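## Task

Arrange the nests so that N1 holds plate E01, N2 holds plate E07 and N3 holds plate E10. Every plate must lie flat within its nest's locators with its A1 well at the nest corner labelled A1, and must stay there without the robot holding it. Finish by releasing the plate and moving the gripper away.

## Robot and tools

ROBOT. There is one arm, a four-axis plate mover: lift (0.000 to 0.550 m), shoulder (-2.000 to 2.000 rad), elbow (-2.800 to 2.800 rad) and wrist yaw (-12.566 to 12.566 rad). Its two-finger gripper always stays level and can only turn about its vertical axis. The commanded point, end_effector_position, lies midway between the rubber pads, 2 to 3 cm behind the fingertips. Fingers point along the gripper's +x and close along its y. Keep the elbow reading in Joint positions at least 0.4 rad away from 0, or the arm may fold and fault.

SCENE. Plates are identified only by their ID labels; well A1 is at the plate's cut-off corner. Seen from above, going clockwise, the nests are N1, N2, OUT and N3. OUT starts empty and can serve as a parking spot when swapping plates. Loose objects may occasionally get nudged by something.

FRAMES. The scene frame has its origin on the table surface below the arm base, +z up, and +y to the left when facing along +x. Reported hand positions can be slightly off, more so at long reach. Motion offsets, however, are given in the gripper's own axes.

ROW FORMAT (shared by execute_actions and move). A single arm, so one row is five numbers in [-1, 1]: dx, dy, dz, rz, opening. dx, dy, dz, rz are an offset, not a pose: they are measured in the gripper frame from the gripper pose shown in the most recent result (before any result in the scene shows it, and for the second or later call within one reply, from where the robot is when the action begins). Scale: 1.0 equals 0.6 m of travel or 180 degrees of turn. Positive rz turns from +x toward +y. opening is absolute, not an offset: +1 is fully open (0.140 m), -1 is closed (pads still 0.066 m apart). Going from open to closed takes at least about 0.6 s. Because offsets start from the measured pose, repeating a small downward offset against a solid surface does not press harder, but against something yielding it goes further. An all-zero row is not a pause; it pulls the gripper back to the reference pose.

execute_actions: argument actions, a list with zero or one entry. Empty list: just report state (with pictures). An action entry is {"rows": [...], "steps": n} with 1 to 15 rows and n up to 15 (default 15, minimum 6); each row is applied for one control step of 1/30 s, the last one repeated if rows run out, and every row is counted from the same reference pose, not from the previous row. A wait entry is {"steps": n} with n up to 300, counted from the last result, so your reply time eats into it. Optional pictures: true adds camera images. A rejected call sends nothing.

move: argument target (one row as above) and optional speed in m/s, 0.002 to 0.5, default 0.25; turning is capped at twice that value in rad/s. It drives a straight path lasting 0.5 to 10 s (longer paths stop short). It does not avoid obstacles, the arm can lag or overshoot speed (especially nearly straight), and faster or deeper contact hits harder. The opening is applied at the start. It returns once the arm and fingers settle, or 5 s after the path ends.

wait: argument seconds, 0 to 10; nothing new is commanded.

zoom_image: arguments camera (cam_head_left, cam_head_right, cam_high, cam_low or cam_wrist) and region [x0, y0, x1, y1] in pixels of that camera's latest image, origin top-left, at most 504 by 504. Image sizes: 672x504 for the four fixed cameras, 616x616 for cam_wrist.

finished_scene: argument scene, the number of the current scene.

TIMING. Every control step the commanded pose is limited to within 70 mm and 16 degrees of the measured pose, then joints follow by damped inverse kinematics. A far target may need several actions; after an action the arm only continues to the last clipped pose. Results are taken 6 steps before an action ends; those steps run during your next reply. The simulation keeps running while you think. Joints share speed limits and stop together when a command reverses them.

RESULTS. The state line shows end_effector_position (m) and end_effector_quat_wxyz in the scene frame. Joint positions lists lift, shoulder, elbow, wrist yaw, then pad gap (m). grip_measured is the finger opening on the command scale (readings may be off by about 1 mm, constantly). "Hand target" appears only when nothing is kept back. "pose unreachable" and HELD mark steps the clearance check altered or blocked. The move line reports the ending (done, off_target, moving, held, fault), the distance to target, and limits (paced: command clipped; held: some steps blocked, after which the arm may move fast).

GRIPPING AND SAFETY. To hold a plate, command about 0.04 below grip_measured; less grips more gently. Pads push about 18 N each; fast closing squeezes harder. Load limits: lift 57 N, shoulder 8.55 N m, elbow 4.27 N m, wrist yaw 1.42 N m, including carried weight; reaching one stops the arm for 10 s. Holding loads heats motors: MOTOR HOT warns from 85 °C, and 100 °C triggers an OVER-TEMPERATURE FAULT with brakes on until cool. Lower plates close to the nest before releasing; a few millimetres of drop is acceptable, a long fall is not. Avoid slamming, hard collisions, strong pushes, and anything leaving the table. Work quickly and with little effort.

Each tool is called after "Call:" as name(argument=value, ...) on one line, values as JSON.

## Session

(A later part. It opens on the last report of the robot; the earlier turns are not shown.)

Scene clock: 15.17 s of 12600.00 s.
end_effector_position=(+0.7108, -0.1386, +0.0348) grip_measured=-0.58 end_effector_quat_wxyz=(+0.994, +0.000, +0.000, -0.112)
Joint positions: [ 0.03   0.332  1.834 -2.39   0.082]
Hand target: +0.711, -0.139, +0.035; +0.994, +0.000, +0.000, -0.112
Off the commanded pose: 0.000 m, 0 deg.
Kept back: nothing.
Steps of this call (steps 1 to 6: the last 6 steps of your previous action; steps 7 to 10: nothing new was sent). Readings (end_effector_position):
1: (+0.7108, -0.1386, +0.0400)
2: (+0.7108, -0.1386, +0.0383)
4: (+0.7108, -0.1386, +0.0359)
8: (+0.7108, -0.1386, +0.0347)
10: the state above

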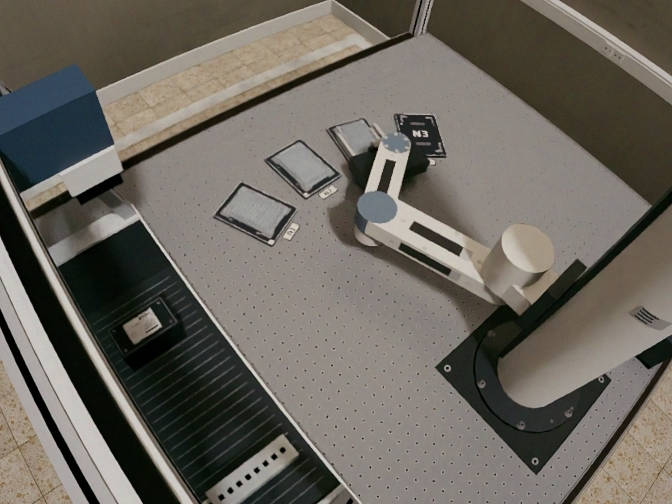

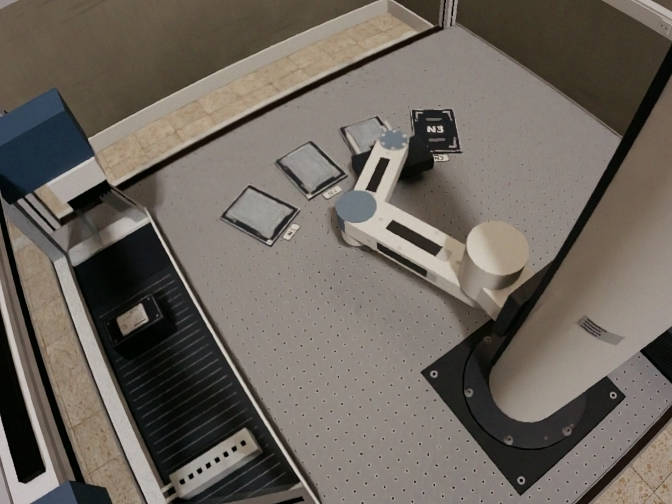

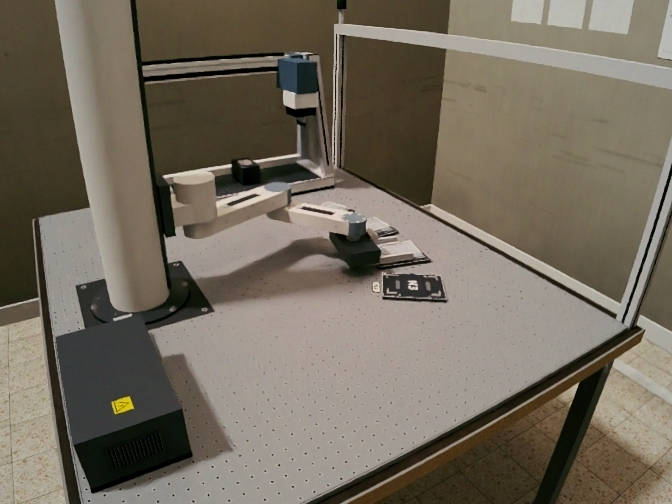

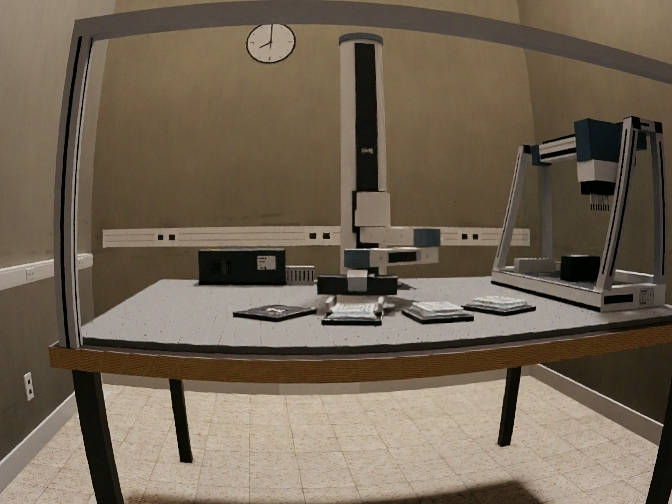

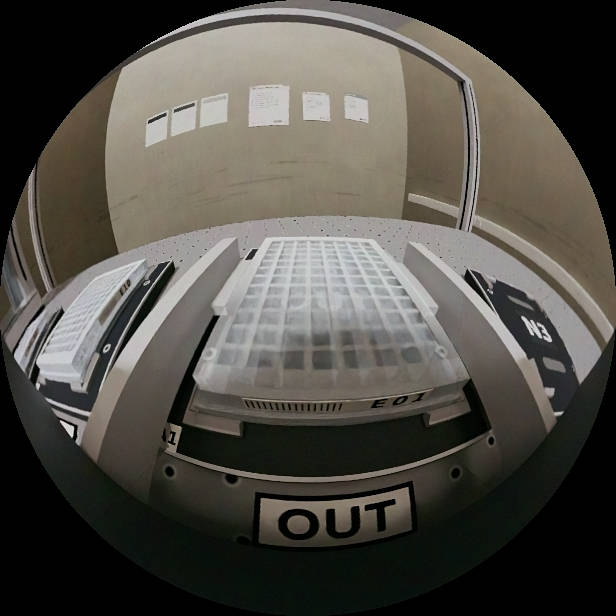

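Call:
execute_actions(actions=[{"rows": [[0,0,0,0,-0.56],[0,0,0,0,-0.51],[0,0,0,0,-0.46],[0,0,0,0,-0.40],[0,0,0,0,-0.36],[0,0,0.004,0,-0.36],[0,0,0.012,0,-0.36],[0,0,0.021,0,-0.36],[0,0,0.030,0,-0.36],[0,0,0.0388,0,-0.36]], "steps": 13}])

Call:
move(target=[-0.0405, 0.3029, 0, 0.0952, -0.36], speed=0.5)

Call:
zoom_image(camera="cam_wrist", region=[175, 400, 275, 480])

Call:
zoom_image(camera="cam_wrist", region=[380, 390, 480, 470])

Scene clock: 17.10 s of 12600.00 s.
end_effector_position=(+0.7108, -0.1386, +0.0360) grip_measured=-0.36 end_effector_quat_wxyz=(+0.994, +0.000, +0.000, -0.112)
Joint positions: [ 0.031  0.332  1.834 -2.39   0.09 ]
Steps of this call (steps 1 to 51: nothing new was sent; steps 52 to 58: the first 7 steps of this action). Readings (end_effector_position):
52: (+0.7108, -0.1386, +0.0348)
53: (+0.7108, -0.1386, +0.0348)
55: (+0.7108, -0.1386, +0.0348)
58: the state above

Scene clock: 18.43 s of 12600.00 s.
end_effector_position=(+0.7275, +0.0443, +0.0581) grip_measured=-0.36 end_effector_quat_wxyz=(+0.999, +0.000, +0.000, +0.038)
Joint positions: [ 0.053  0.674  1.839 -2.438  0.09 ]
Hand target: +0.728, +0.044, +0.058; +0.999, +0.000, +0.000, +0.037
Off your previous action's commanded pose: 0.000 m, 0 deg at its last step (step 6 of this call).
Off the commanded pose: 0.000 m, 0 deg.
Kept back: nothing.
move: done

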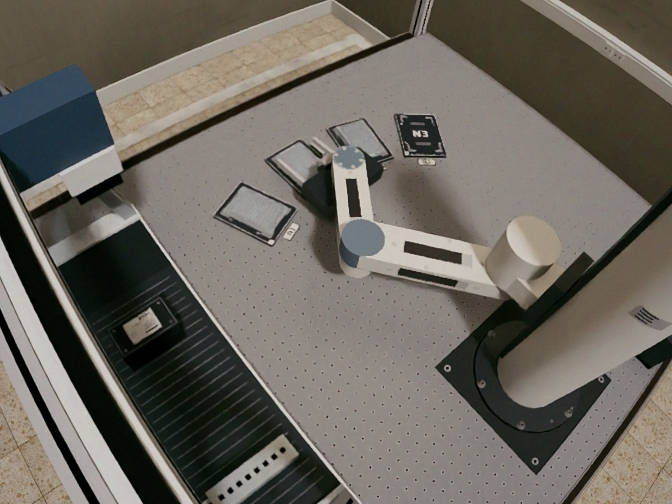

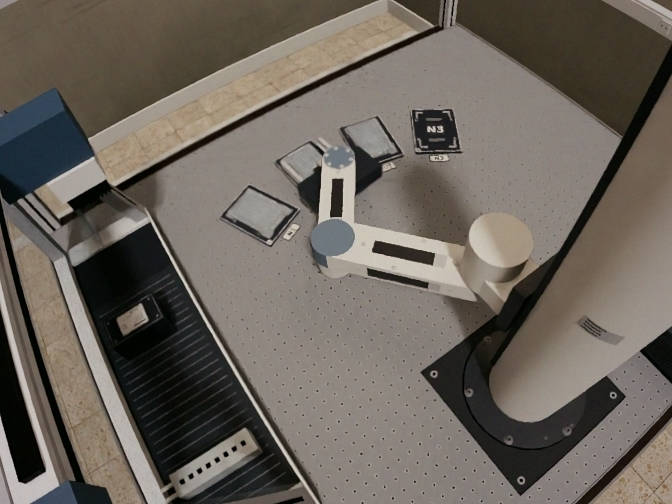

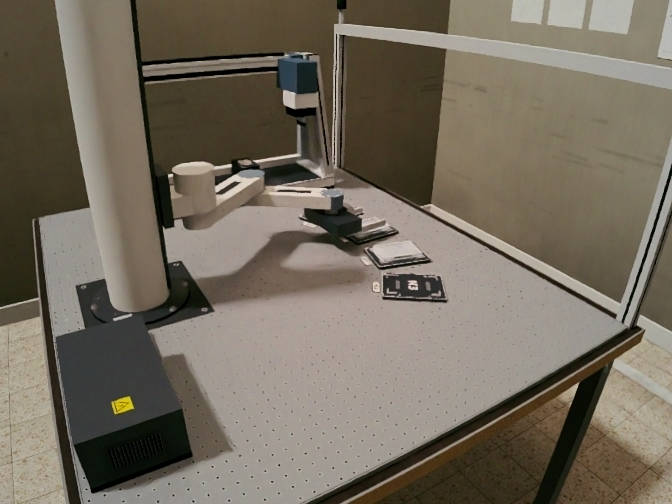

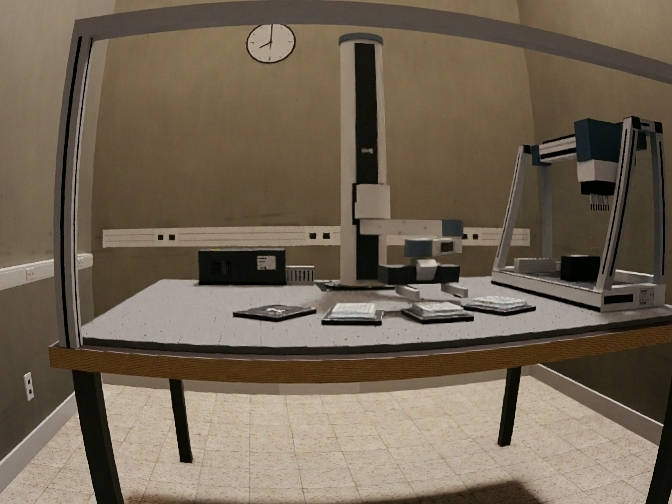

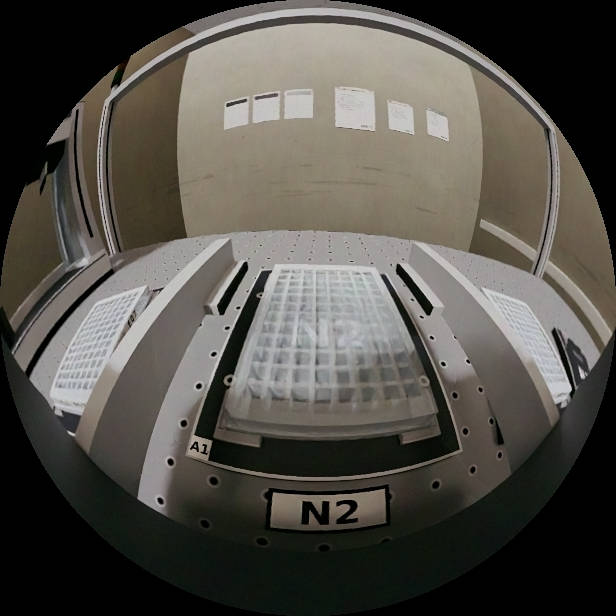

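Region (175, 400, 275, 480) of cam_wrist's 616x616 image, scaled by 5.040, with more detail than that image has; it fills the top 403 rows of this view, and the rest is white.

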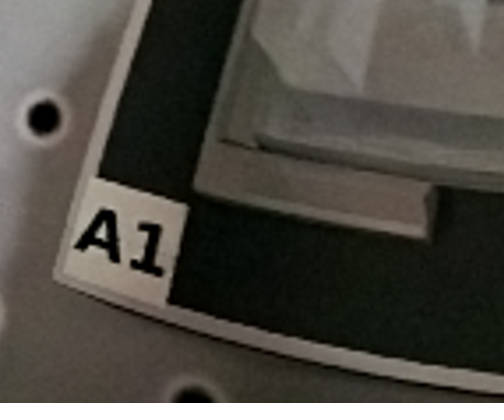

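Region (380, 390, 480, 470) of cam_wrist's 616x616 image, scaled by 5.040, with more detail than that image has; it fills the top 403 rows of this view, and the rest is white.

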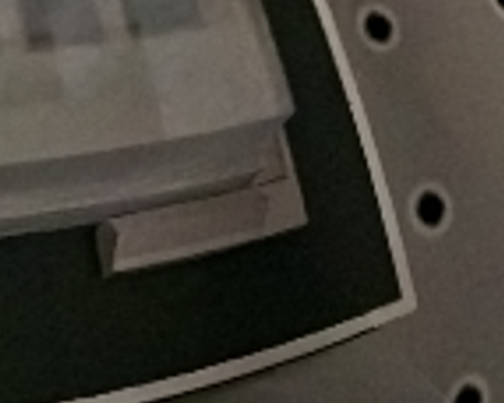

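Call:
execute_actions(actions=[{"rows": [[0.0013,-0.0023,-0.002,-0.005,-0.36],[0.0026,-0.0046,-0.006,-0.0103,-0.36],[0.0026,-0.0046,-0.011,-0.0103,-0.36],[0.0026,-0.0046,-0.016,-0.0103,-0.36],[0.0026,-0.0046,-0.021,-0.0103,-0.36],[0.0026,-0.0046,-0.026,-0.0103,-0.36],[0.0026,-0.0046,-0.031,-0.0103,-0.36],[0.0026,-0.0046,-0.035,-0.0103,-0.36],[0.0026,-0.0046,-0.038,-0.0103,-0.36],[0.0026,-0.0046,-0.0398,-0.0103,-0.4]], "steps": 12}])

Call:
execute_actions(actions=[{"steps": 8}], pictures=true)

Scene clock: 19.27 s of 12600.00 s.
end_effector_position=(+0.7292, +0.0417, +0.0472) grip_measured=-0.36 end_effector_quat_wxyz=(+1.000, +0.000, +0.000, +0.022)
Joint positions: [ 0.042  0.674  1.849 -2.48   0.09 ]
Steps of this call (steps 1 to 19: nothing new was sent; steps 20 to 25: the first 6 steps of this action). Readings (end_effector_position):
20: (+0.7276, +0.0441, +0.0580)
21: (+0.7282, +0.0430, +0.0571)
23: (+0.7292, +0.0417, +0.0528)
25: the state above

Scene clock: 19.53 s of 12600.00 s.
end_effector_position=(+0.7292, +0.0418, +0.0341) grip_measured=-0.40 end_effector_quat_wxyz=(+1.000, +0.000, +0.000, +0.022)
Joint positions: [ 0.029  0.674  1.85  -2.48   0.088]
Hand target: +0.729, +0.042, +0.034; +1.000, +0.000, +0.000, +0.022
Off the commanded pose: 0.000 m, 0 deg.
Kept back: nothing.
Steps of this call (steps 1 to 6: the last 6 steps of your previous action; steps 7 to 8: nothing new was sent). Readings (end_effector_position):
1: (+0.7292, +0.0417, +0.0442)
2: (+0.7292, +0.0417, +0.0413)
4: (+0.7292, +0.0418, +0.0361)
8: the state above

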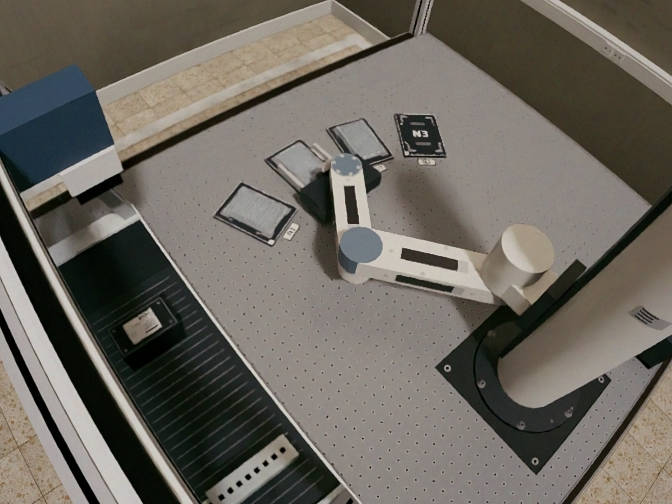

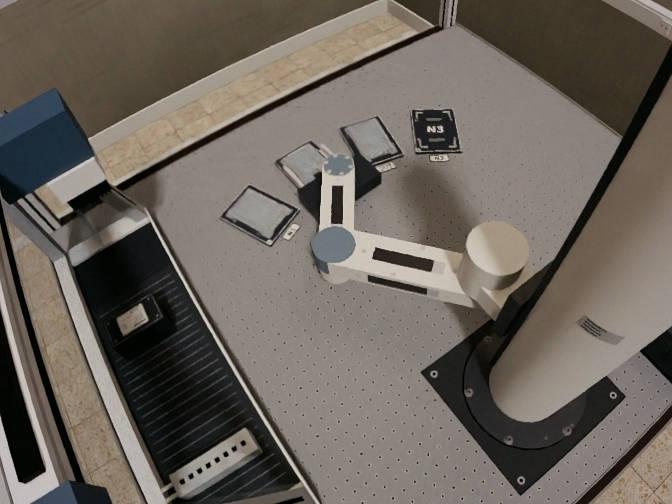

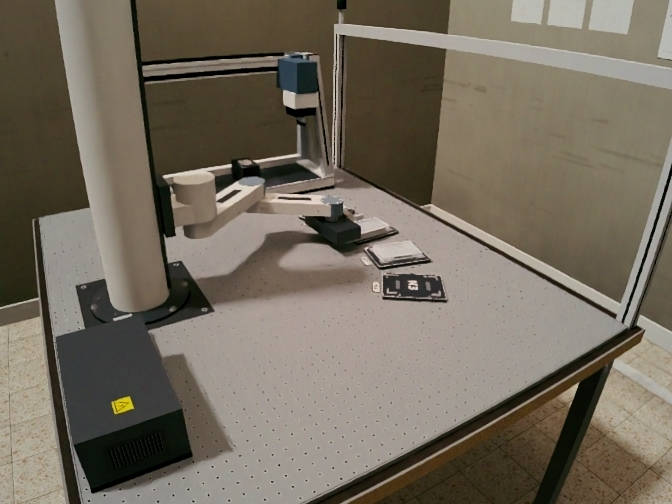

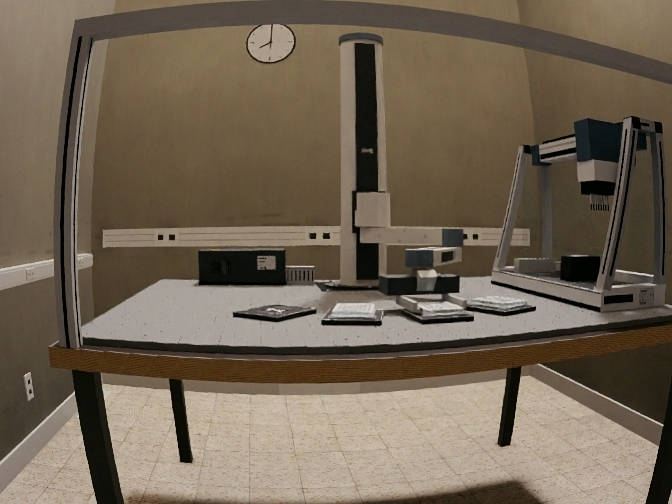

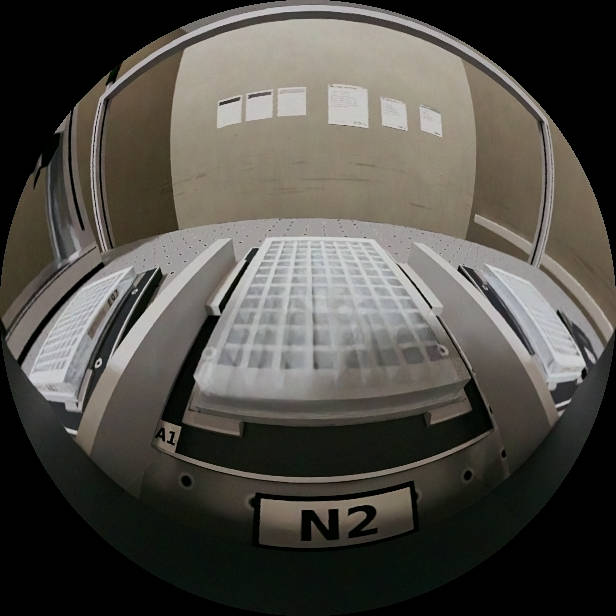

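Call:
execute_actions(actions=[{"rows": [[0,0,0,0,-0.45],[0,0,0,0,-0.49],[0,0,0,0,-0.52],[0,0,0,0,-0.545],[0,0,0,0,-0.565],[0,0,0,0,-0.585],[0,0,0,0,-0.605],[0,0,0,0,-0.62]], "steps": 12}])

Call:
move(target=[0, 0, 0.04, 0, -0.62], speed=0.1)

Call:
zoom_image(camera="cam_wrist", region=[175, 400, 275, 480])

Call:
zoom_image(camera="cam_wrist", region=[380, 390, 480, 470])

Scene clock: 20.13 s of 12600.00 s.
end_effector_position=(+0.7292, +0.0418, +0.0342) grip_measured=-0.57 end_effector_quat_wxyz=(+1.000, +0.000, +0.000, +0.022)
Joint positions: [ 0.029  0.674  1.85  -2.48   0.082]
Steps of this call (steps 1 to 12: nothing new was sent; steps 13 to 18: the first 6 steps of this action). Readings (end_effector_position):
13: (+0.7292, +0.0418, +0.0342)
14: (+0.7292, +0.0418, +0.0342)
16: (+0.7292, +0.0418, +0.0342)
18: the state above

Scene clock: 21.07 s of 12600.00 s.
end_effector_position=(+0.7292, +0.0418, +0.0582) grip_measured=-0.58 end_effector_quat_wxyz=(+1.000, +0.000, +0.000, +0.022)
Joint positions: [ 0.053  0.674  1.85  -2.48   0.082]
Hand target: +0.729, +0.042, +0.058; +1.000, +0.000, +0.000, +0.022
Off your previous action's commanded pose: 0.000 m, 0 deg at its last step (step 6 of this call).
Off the commanded pose: 0.000 m, 0 deg.
Kept back: nothing.
move: done

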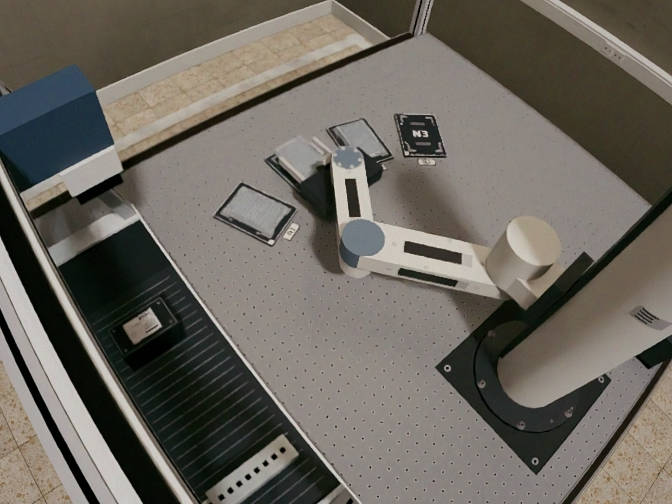

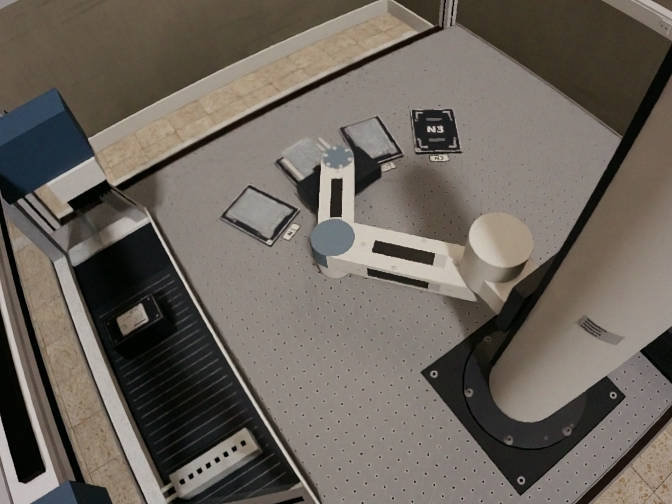

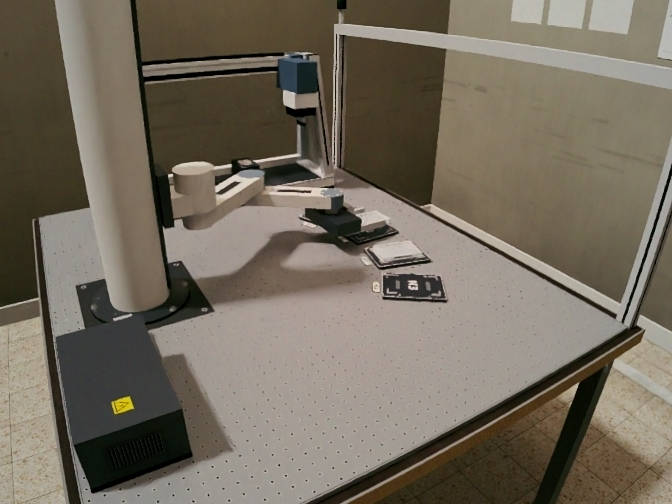

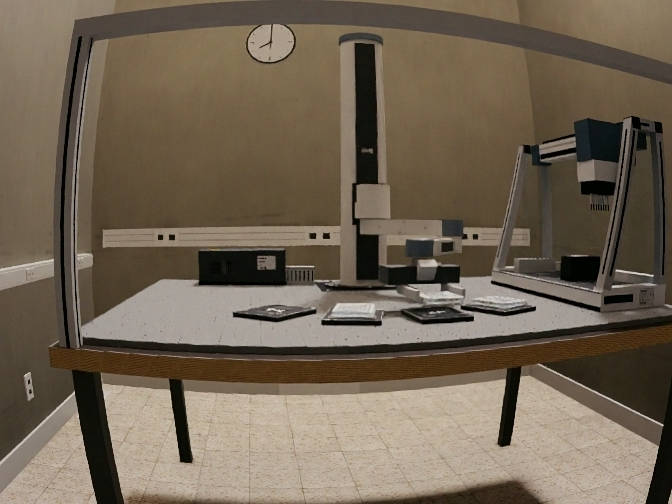

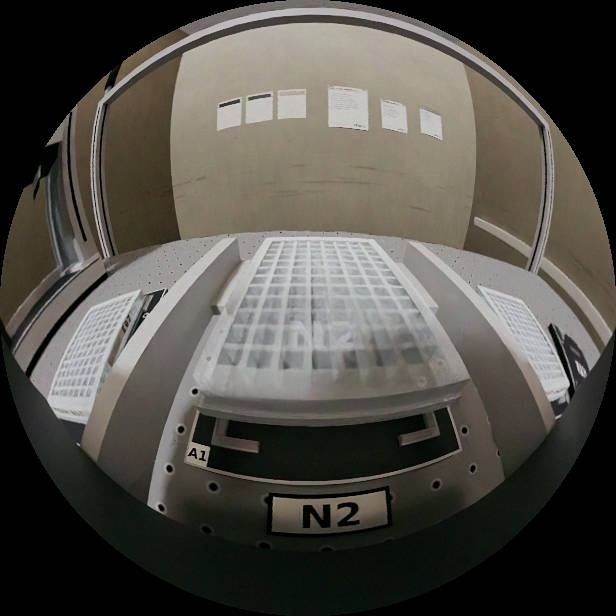

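Region (175, 400, 275, 480) of cam_wrist's 616x616 image, scaled by 5.040, with more detail than that image has; it fills the top 403 rows of this view, and the rest is white.

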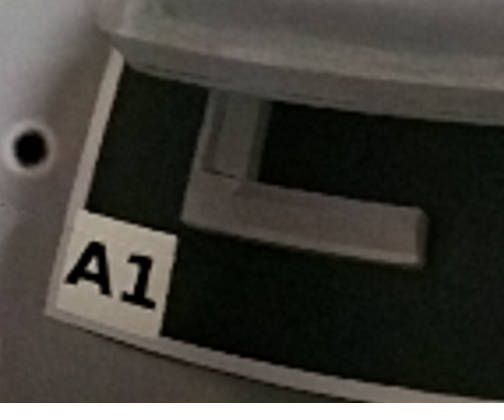

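Region (380, 390, 480, 470) of cam_wrist's 616x616 image, scaled by 5.040, with more detail than that image has; it fills the top 403 rows of this view, and the rest is white.

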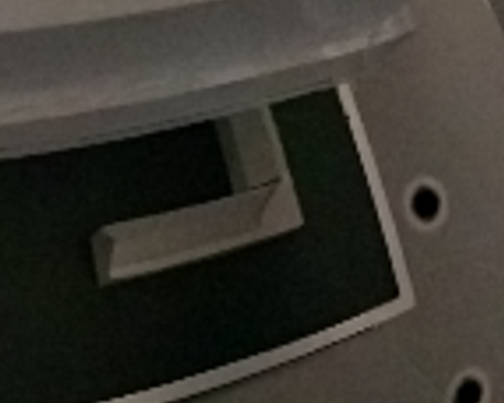

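Call:
move(target=[-0.17739, -0.56941, 0, -0.2085, -0.62], speed=0.5)

Call:
zoom_image(camera="cam_wrist", region=[175, 400, 275, 480])

Call:
zoom_image(camera="cam_wrist", region=[380, 390, 480, 470])

Scene clock: 22.73 s of 12600.00 s.
end_effector_position=(+0.6377, -0.3044, +0.0582) grip_measured=-0.58 end_effector_quat_wxyz=(+0.954, +0.000, +0.000, -0.301)
Joint positions: [ 0.053  0.022  1.837 -2.471  0.082]
Hand target: +0.638, -0.304, +0.058; +0.954, +0.000, +0.000, -0.301
Off the commanded pose: 0.000 m, 0 deg.
Kept back: nothing.
move: done

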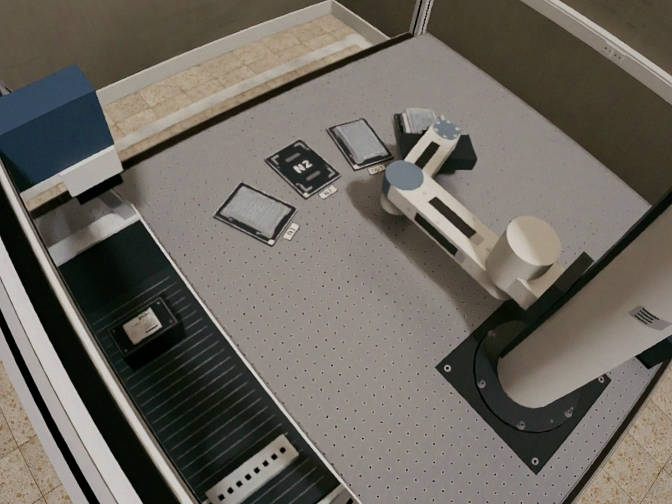

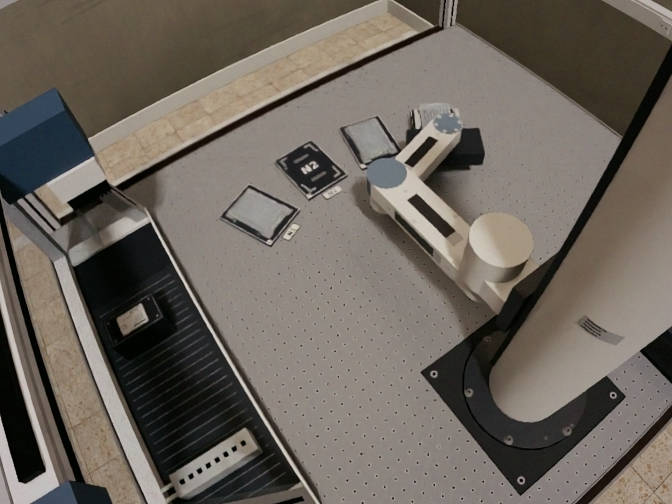

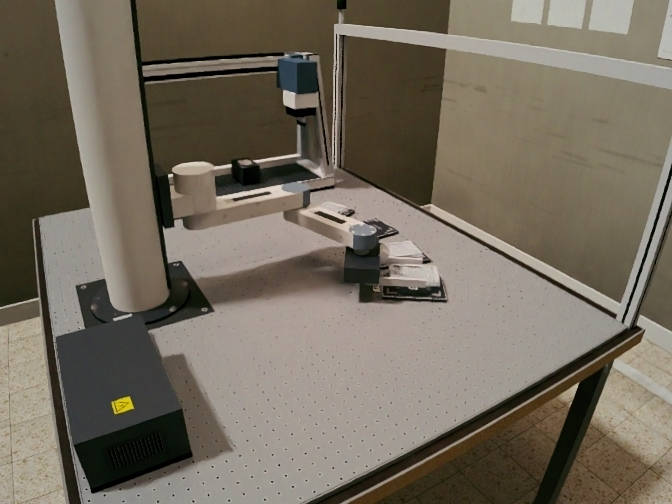

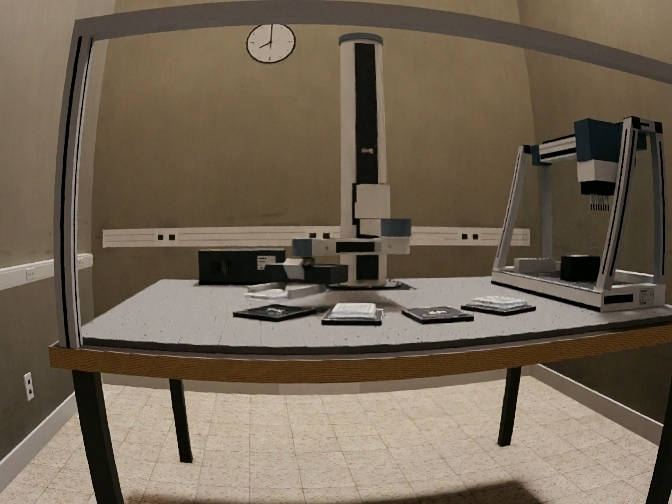

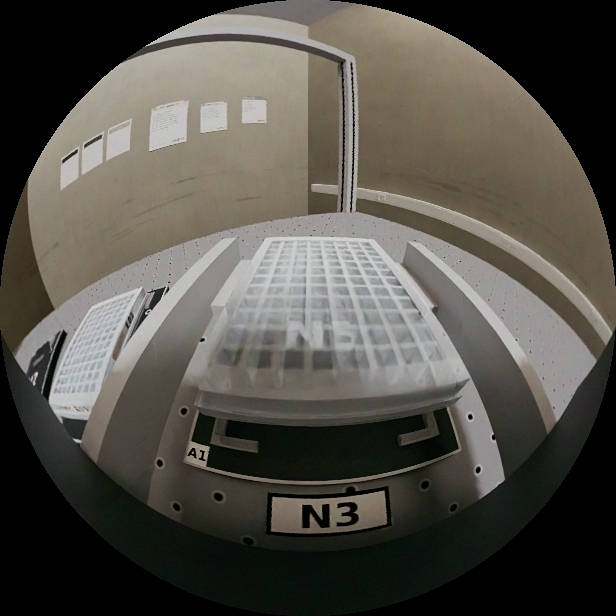

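Region (175, 400, 275, 480) of cam_wrist's 616x616 image, scaled by 5.040, with more detail than that image has; it fills the top 403 rows of this view, and the rest is white.

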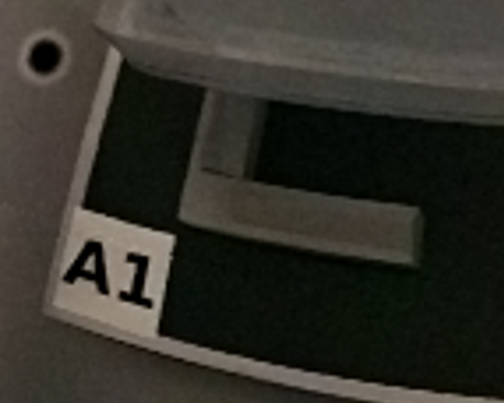

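Region (380, 390, 480, 470) of cam_wrist's 616x616 image, scaled by 5.040, with more detail than that image has; it fills the top 403 rows of this view, and the rest is white.

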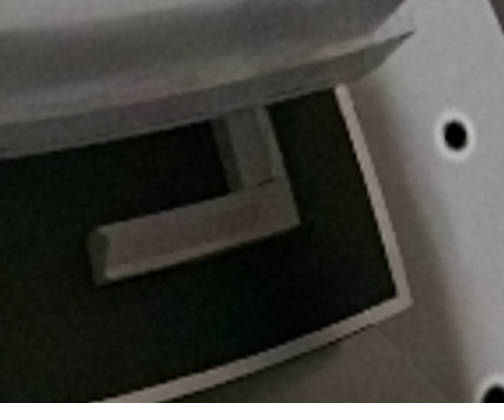

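Call:
execute_actions(actions=[{"rows": [[0,0.0006,-0.002,0.0002,-0.62],[0,0.0006,-0.005,0.0002,-0.62],[0,0.0006,-0.009,0.0002,-0.62],[0,0.0006,-0.013,0.0002,-0.62],[0,0.0006,-0.017,0.0002,-0.62],[0,0.0006,-0.021,0.0002,-0.62],[0,0.0006,-0.025,0.0002,-0.62],[0,0.0006,-0.028,0.0002,-0.62],[0,0.0006,-0.031,0.0002,-0.62],[0,0.0006,-0.0335,0.0002,-0.62],[0,0.0006,-0.0355,0.0002,-0.62],[0,0.0006,-0.037,0.0002,-0.62],[0,0.0006,-0.038,0.0002,-0.62],[0,0.0006,-0.039,0.0002,-0.62]], "steps": 15}])

Call:
execute_actions(actions=[{"steps": 9}], pictures=true)

Scene clock: 23.30 s of 12600.00 s.
end_effector_position=(+0.6379, -0.3042, +0.0420) grip_measured=-0.58 end_effector_quat_wxyz=(+0.954, +0.000, +0.000, -0.301)
Joint positions: [ 0.037  0.022  1.837 -2.471  0.082]
Steps of this call (steps 1 to 8: nothing new was sent; steps 9 to 17: the first 9 steps of this action). Readings (end_effector_position):
9: (+0.6378, -0.3044, +0.0581)
10: (+0.6378, -0.3043, +0.0572)
12: (+0.6379, -0.3042, +0.0536)
16: (+0.6379, -0.3042, +0.0442)
17: the state above

Scene clock: 23.60 s of 12600.00 s.
end_effector_position=(+0.6379, -0.3042, +0.0347) grip_measured=-0.58 end_effector_quat_wxyz=(+0.954, +0.000, +0.000, -0.301)
Joint positions: [ 0.03   0.022  1.837 -2.471  0.082]
Hand target: +0.638, -0.304, +0.035; +0.954, +0.000, +0.000, -0.301
Off the commanded pose: 0.000 m, 0 deg.
Kept back: nothing.
Steps of this call (steps 1 to 6: the last 6 steps of your previous action; steps 7 to 9: nothing new was sent). Readings (end_effector_position):
1: (+0.6379, -0.3042, +0.0401)
2: (+0.6379, -0.3042, +0.0384)
4: (+0.6379, -0.3042, +0.0360)
8: (+0.6379, -0.3042, +0.0347)
9: the state above

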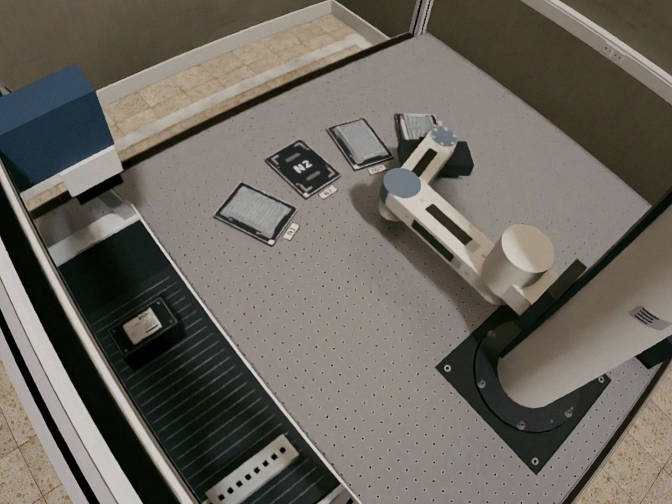

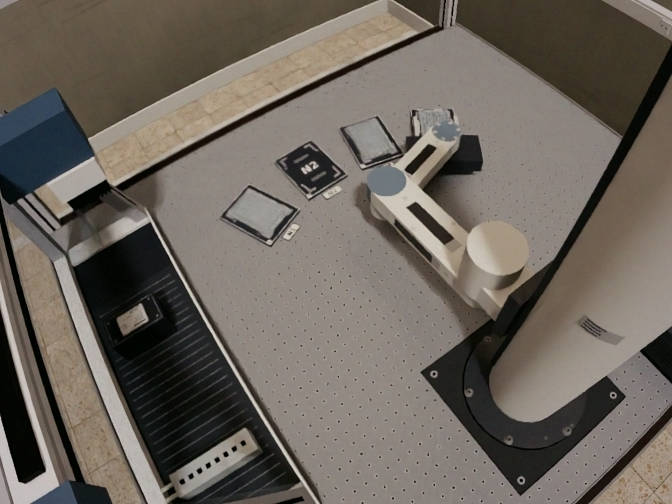

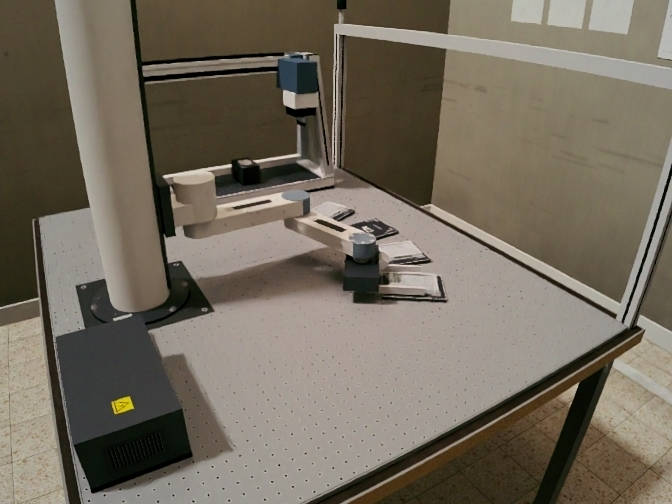

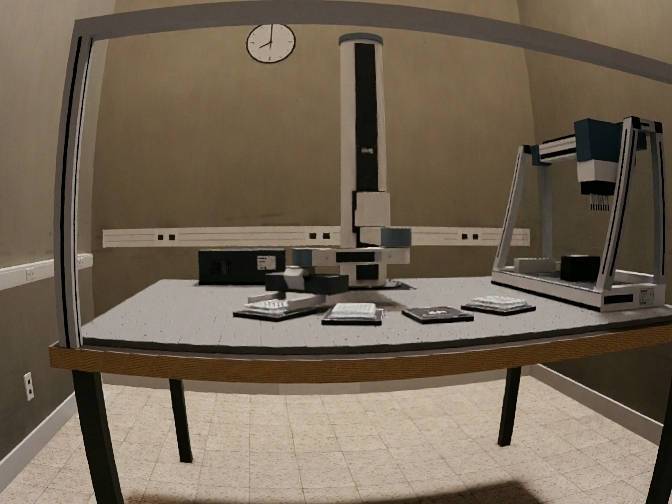

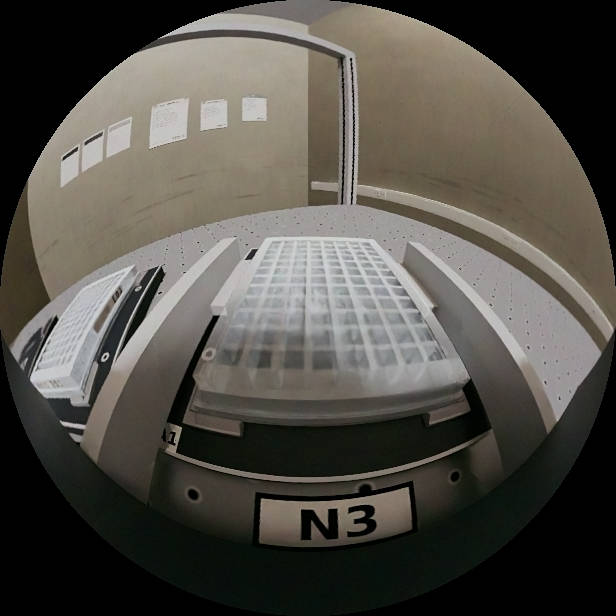

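Call:
execute_actions(actions=[])

Scene clock: 24.40 s of 12600.00 s.
end_effector_position=(+0.6379, -0.3042, +0.0347) grip_measured=-0.58 end_effector_quat_wxyz=(+0.954, +0.000, +0.000, -0.301)
Joint positions: [ 0.03   0.022  1.837 -2.471  0.082]
Hand target: +0.638, -0.304, +0.035; +0.954, +0.000, +0.000, -0.301
Off the commanded pose: 0.000 m, 0 deg.
Kept back: nothing.
Steps of this call (steps 1 to 24: nothing new was sent). Readings (end_effector_position):
1: (+0.6379, -0.3042, +0.0347)
2: (+0.6379, -0.3042, +0.0347)
4: (+0.6379, -0.3042, +0.0347)
8: (+0.6379, -0.3042, +0.0347)
24: the state above

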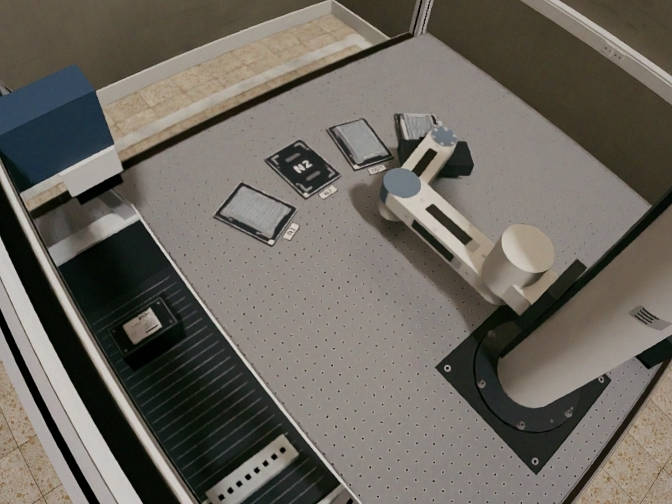

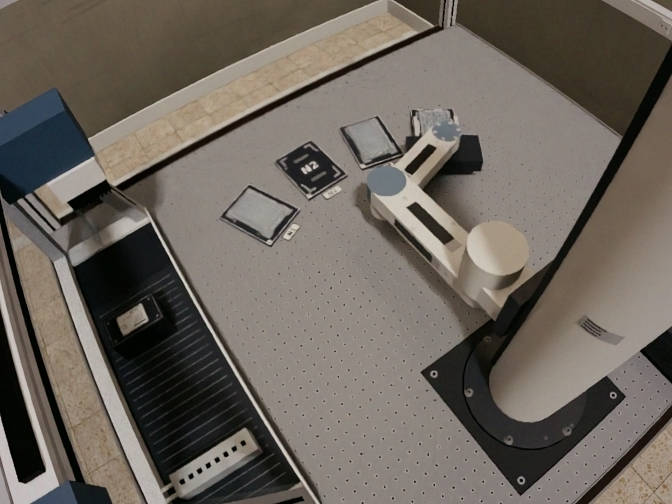

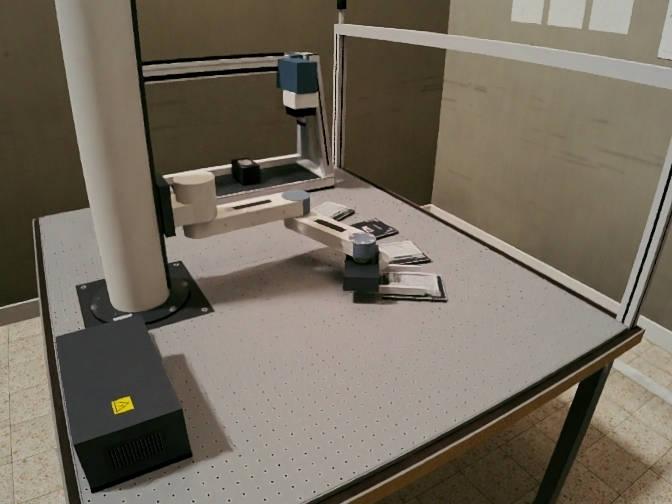

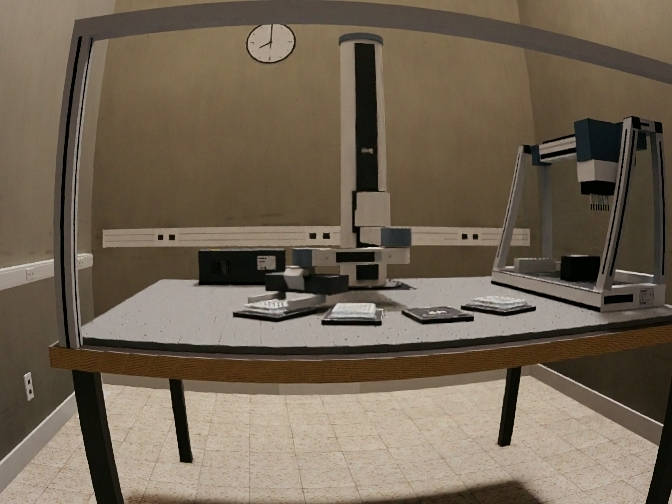

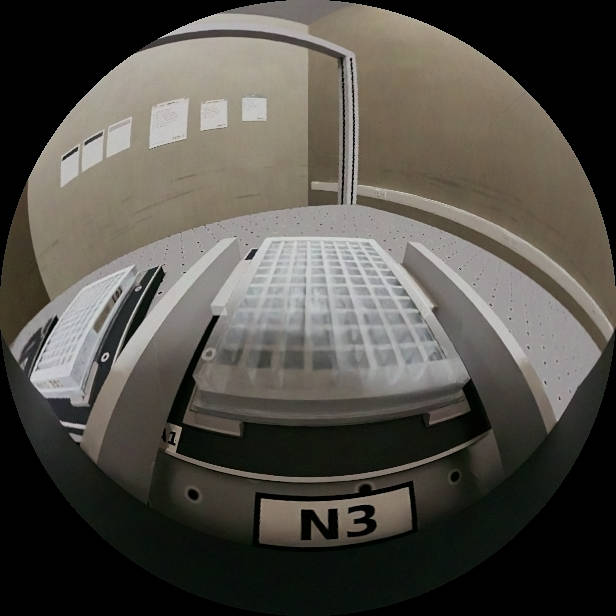

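Call:
execute_actions(actions=[{"rows": [[0,0,0,0,-0.56],[0,0,0,0,-0.52],[0,0,0,0,-0.47],[0,0,0,0,-0.42],[0,0,0,0,-0.36],[0,0,0,0,-0.36],[0,0,0.005,0,-0.36],[0,0,0.012,0,-0.36],[0,0,0.02,0,-0.36],[0,0,0.028,0,-0.36],[0,0,0.035,0,-0.36],[0,0,0.039,0,-0.36]], "steps": 13}])

Call:
move(target=[-0.4418, 0.7572, 0, 0.3307, -0.36], speed=0.5)

Scene clock: 24.83 s of 12600.00 s.
end_effector_position=(+0.6379, -0.3042, +0.0348) grip_measured=-0.36 end_effector_quat_wxyz=(+0.954, +0.000, +0.000, -0.301)
Joint positions: [ 0.03   0.022  1.837 -2.471  0.09 ]
Steps of this call (steps 1 to 6: nothing new was sent; steps 7 to 13: the first 7 steps of this action). Readings (end_effector_position):
7: (+0.6379, -0.3042, +0.0347)
8: (+0.6379, -0.3042, +0.0347)
10: (+0.6379, -0.3042, +0.0347)
13: the state above

Scene clock: 26.93 s of 12600.00 s.
end_effector_position=(+0.6814, +0.2199, +0.0582) grip_measured=-0.36 end_effector_quat_wxyz=(+0.977, +0.000, +0.000, +0.212)
Joint positions: [ 0.053  1.002  1.826 -2.401  0.09 ]
Hand target: +0.681, +0.220, +0.058; +0.977, +0.000, +0.000, +0.212
Off your previous action's commanded pose: 0.003 m, 0 deg at its last step (step 6 of this call).
Off the commanded pose: 0.000 m, 0 deg.
Kept back: nothing.
move: done; limits=paced

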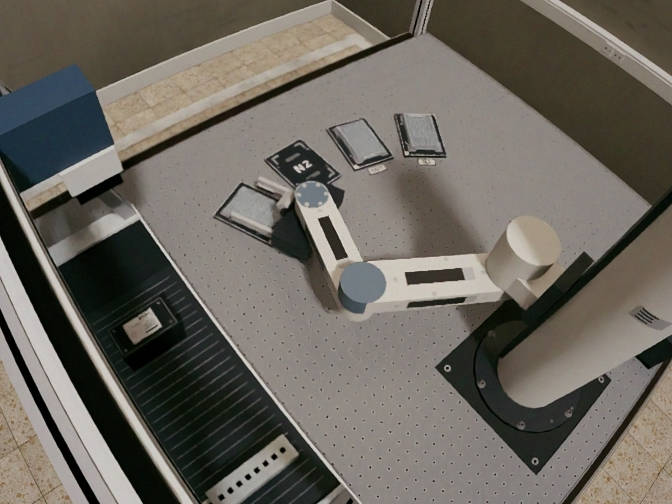

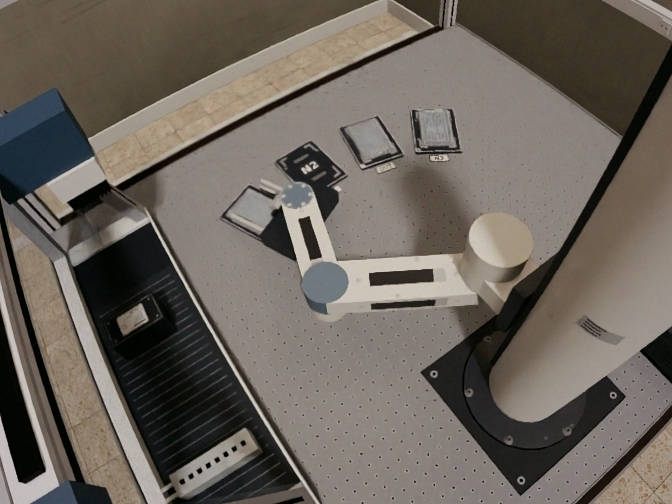

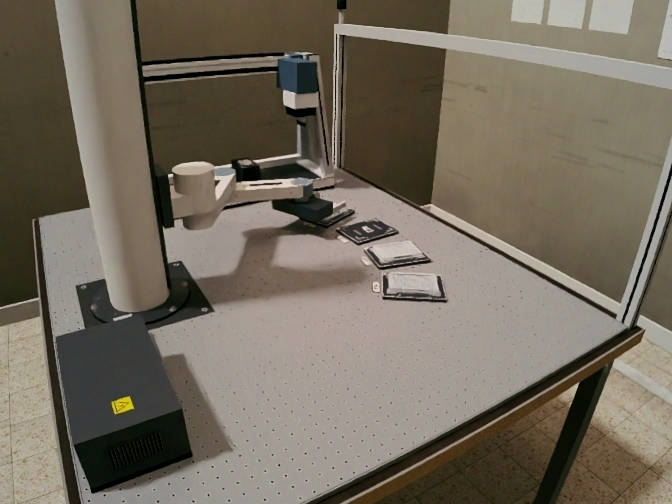

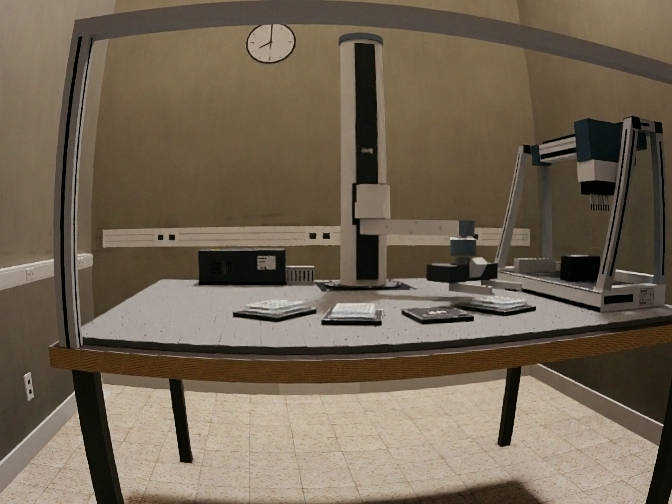

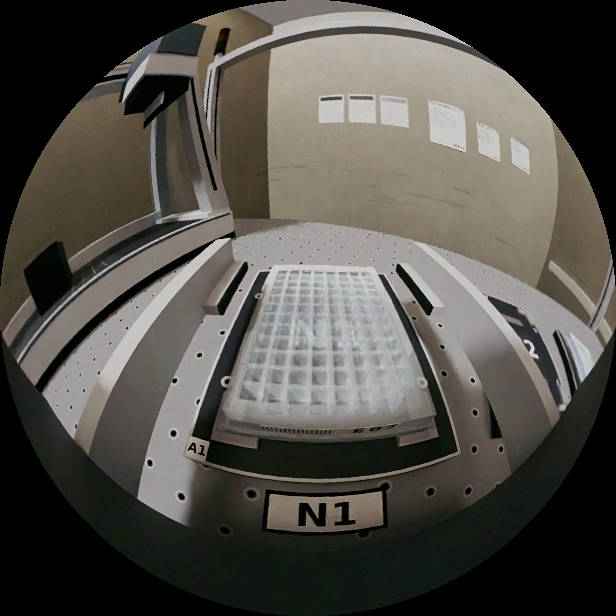

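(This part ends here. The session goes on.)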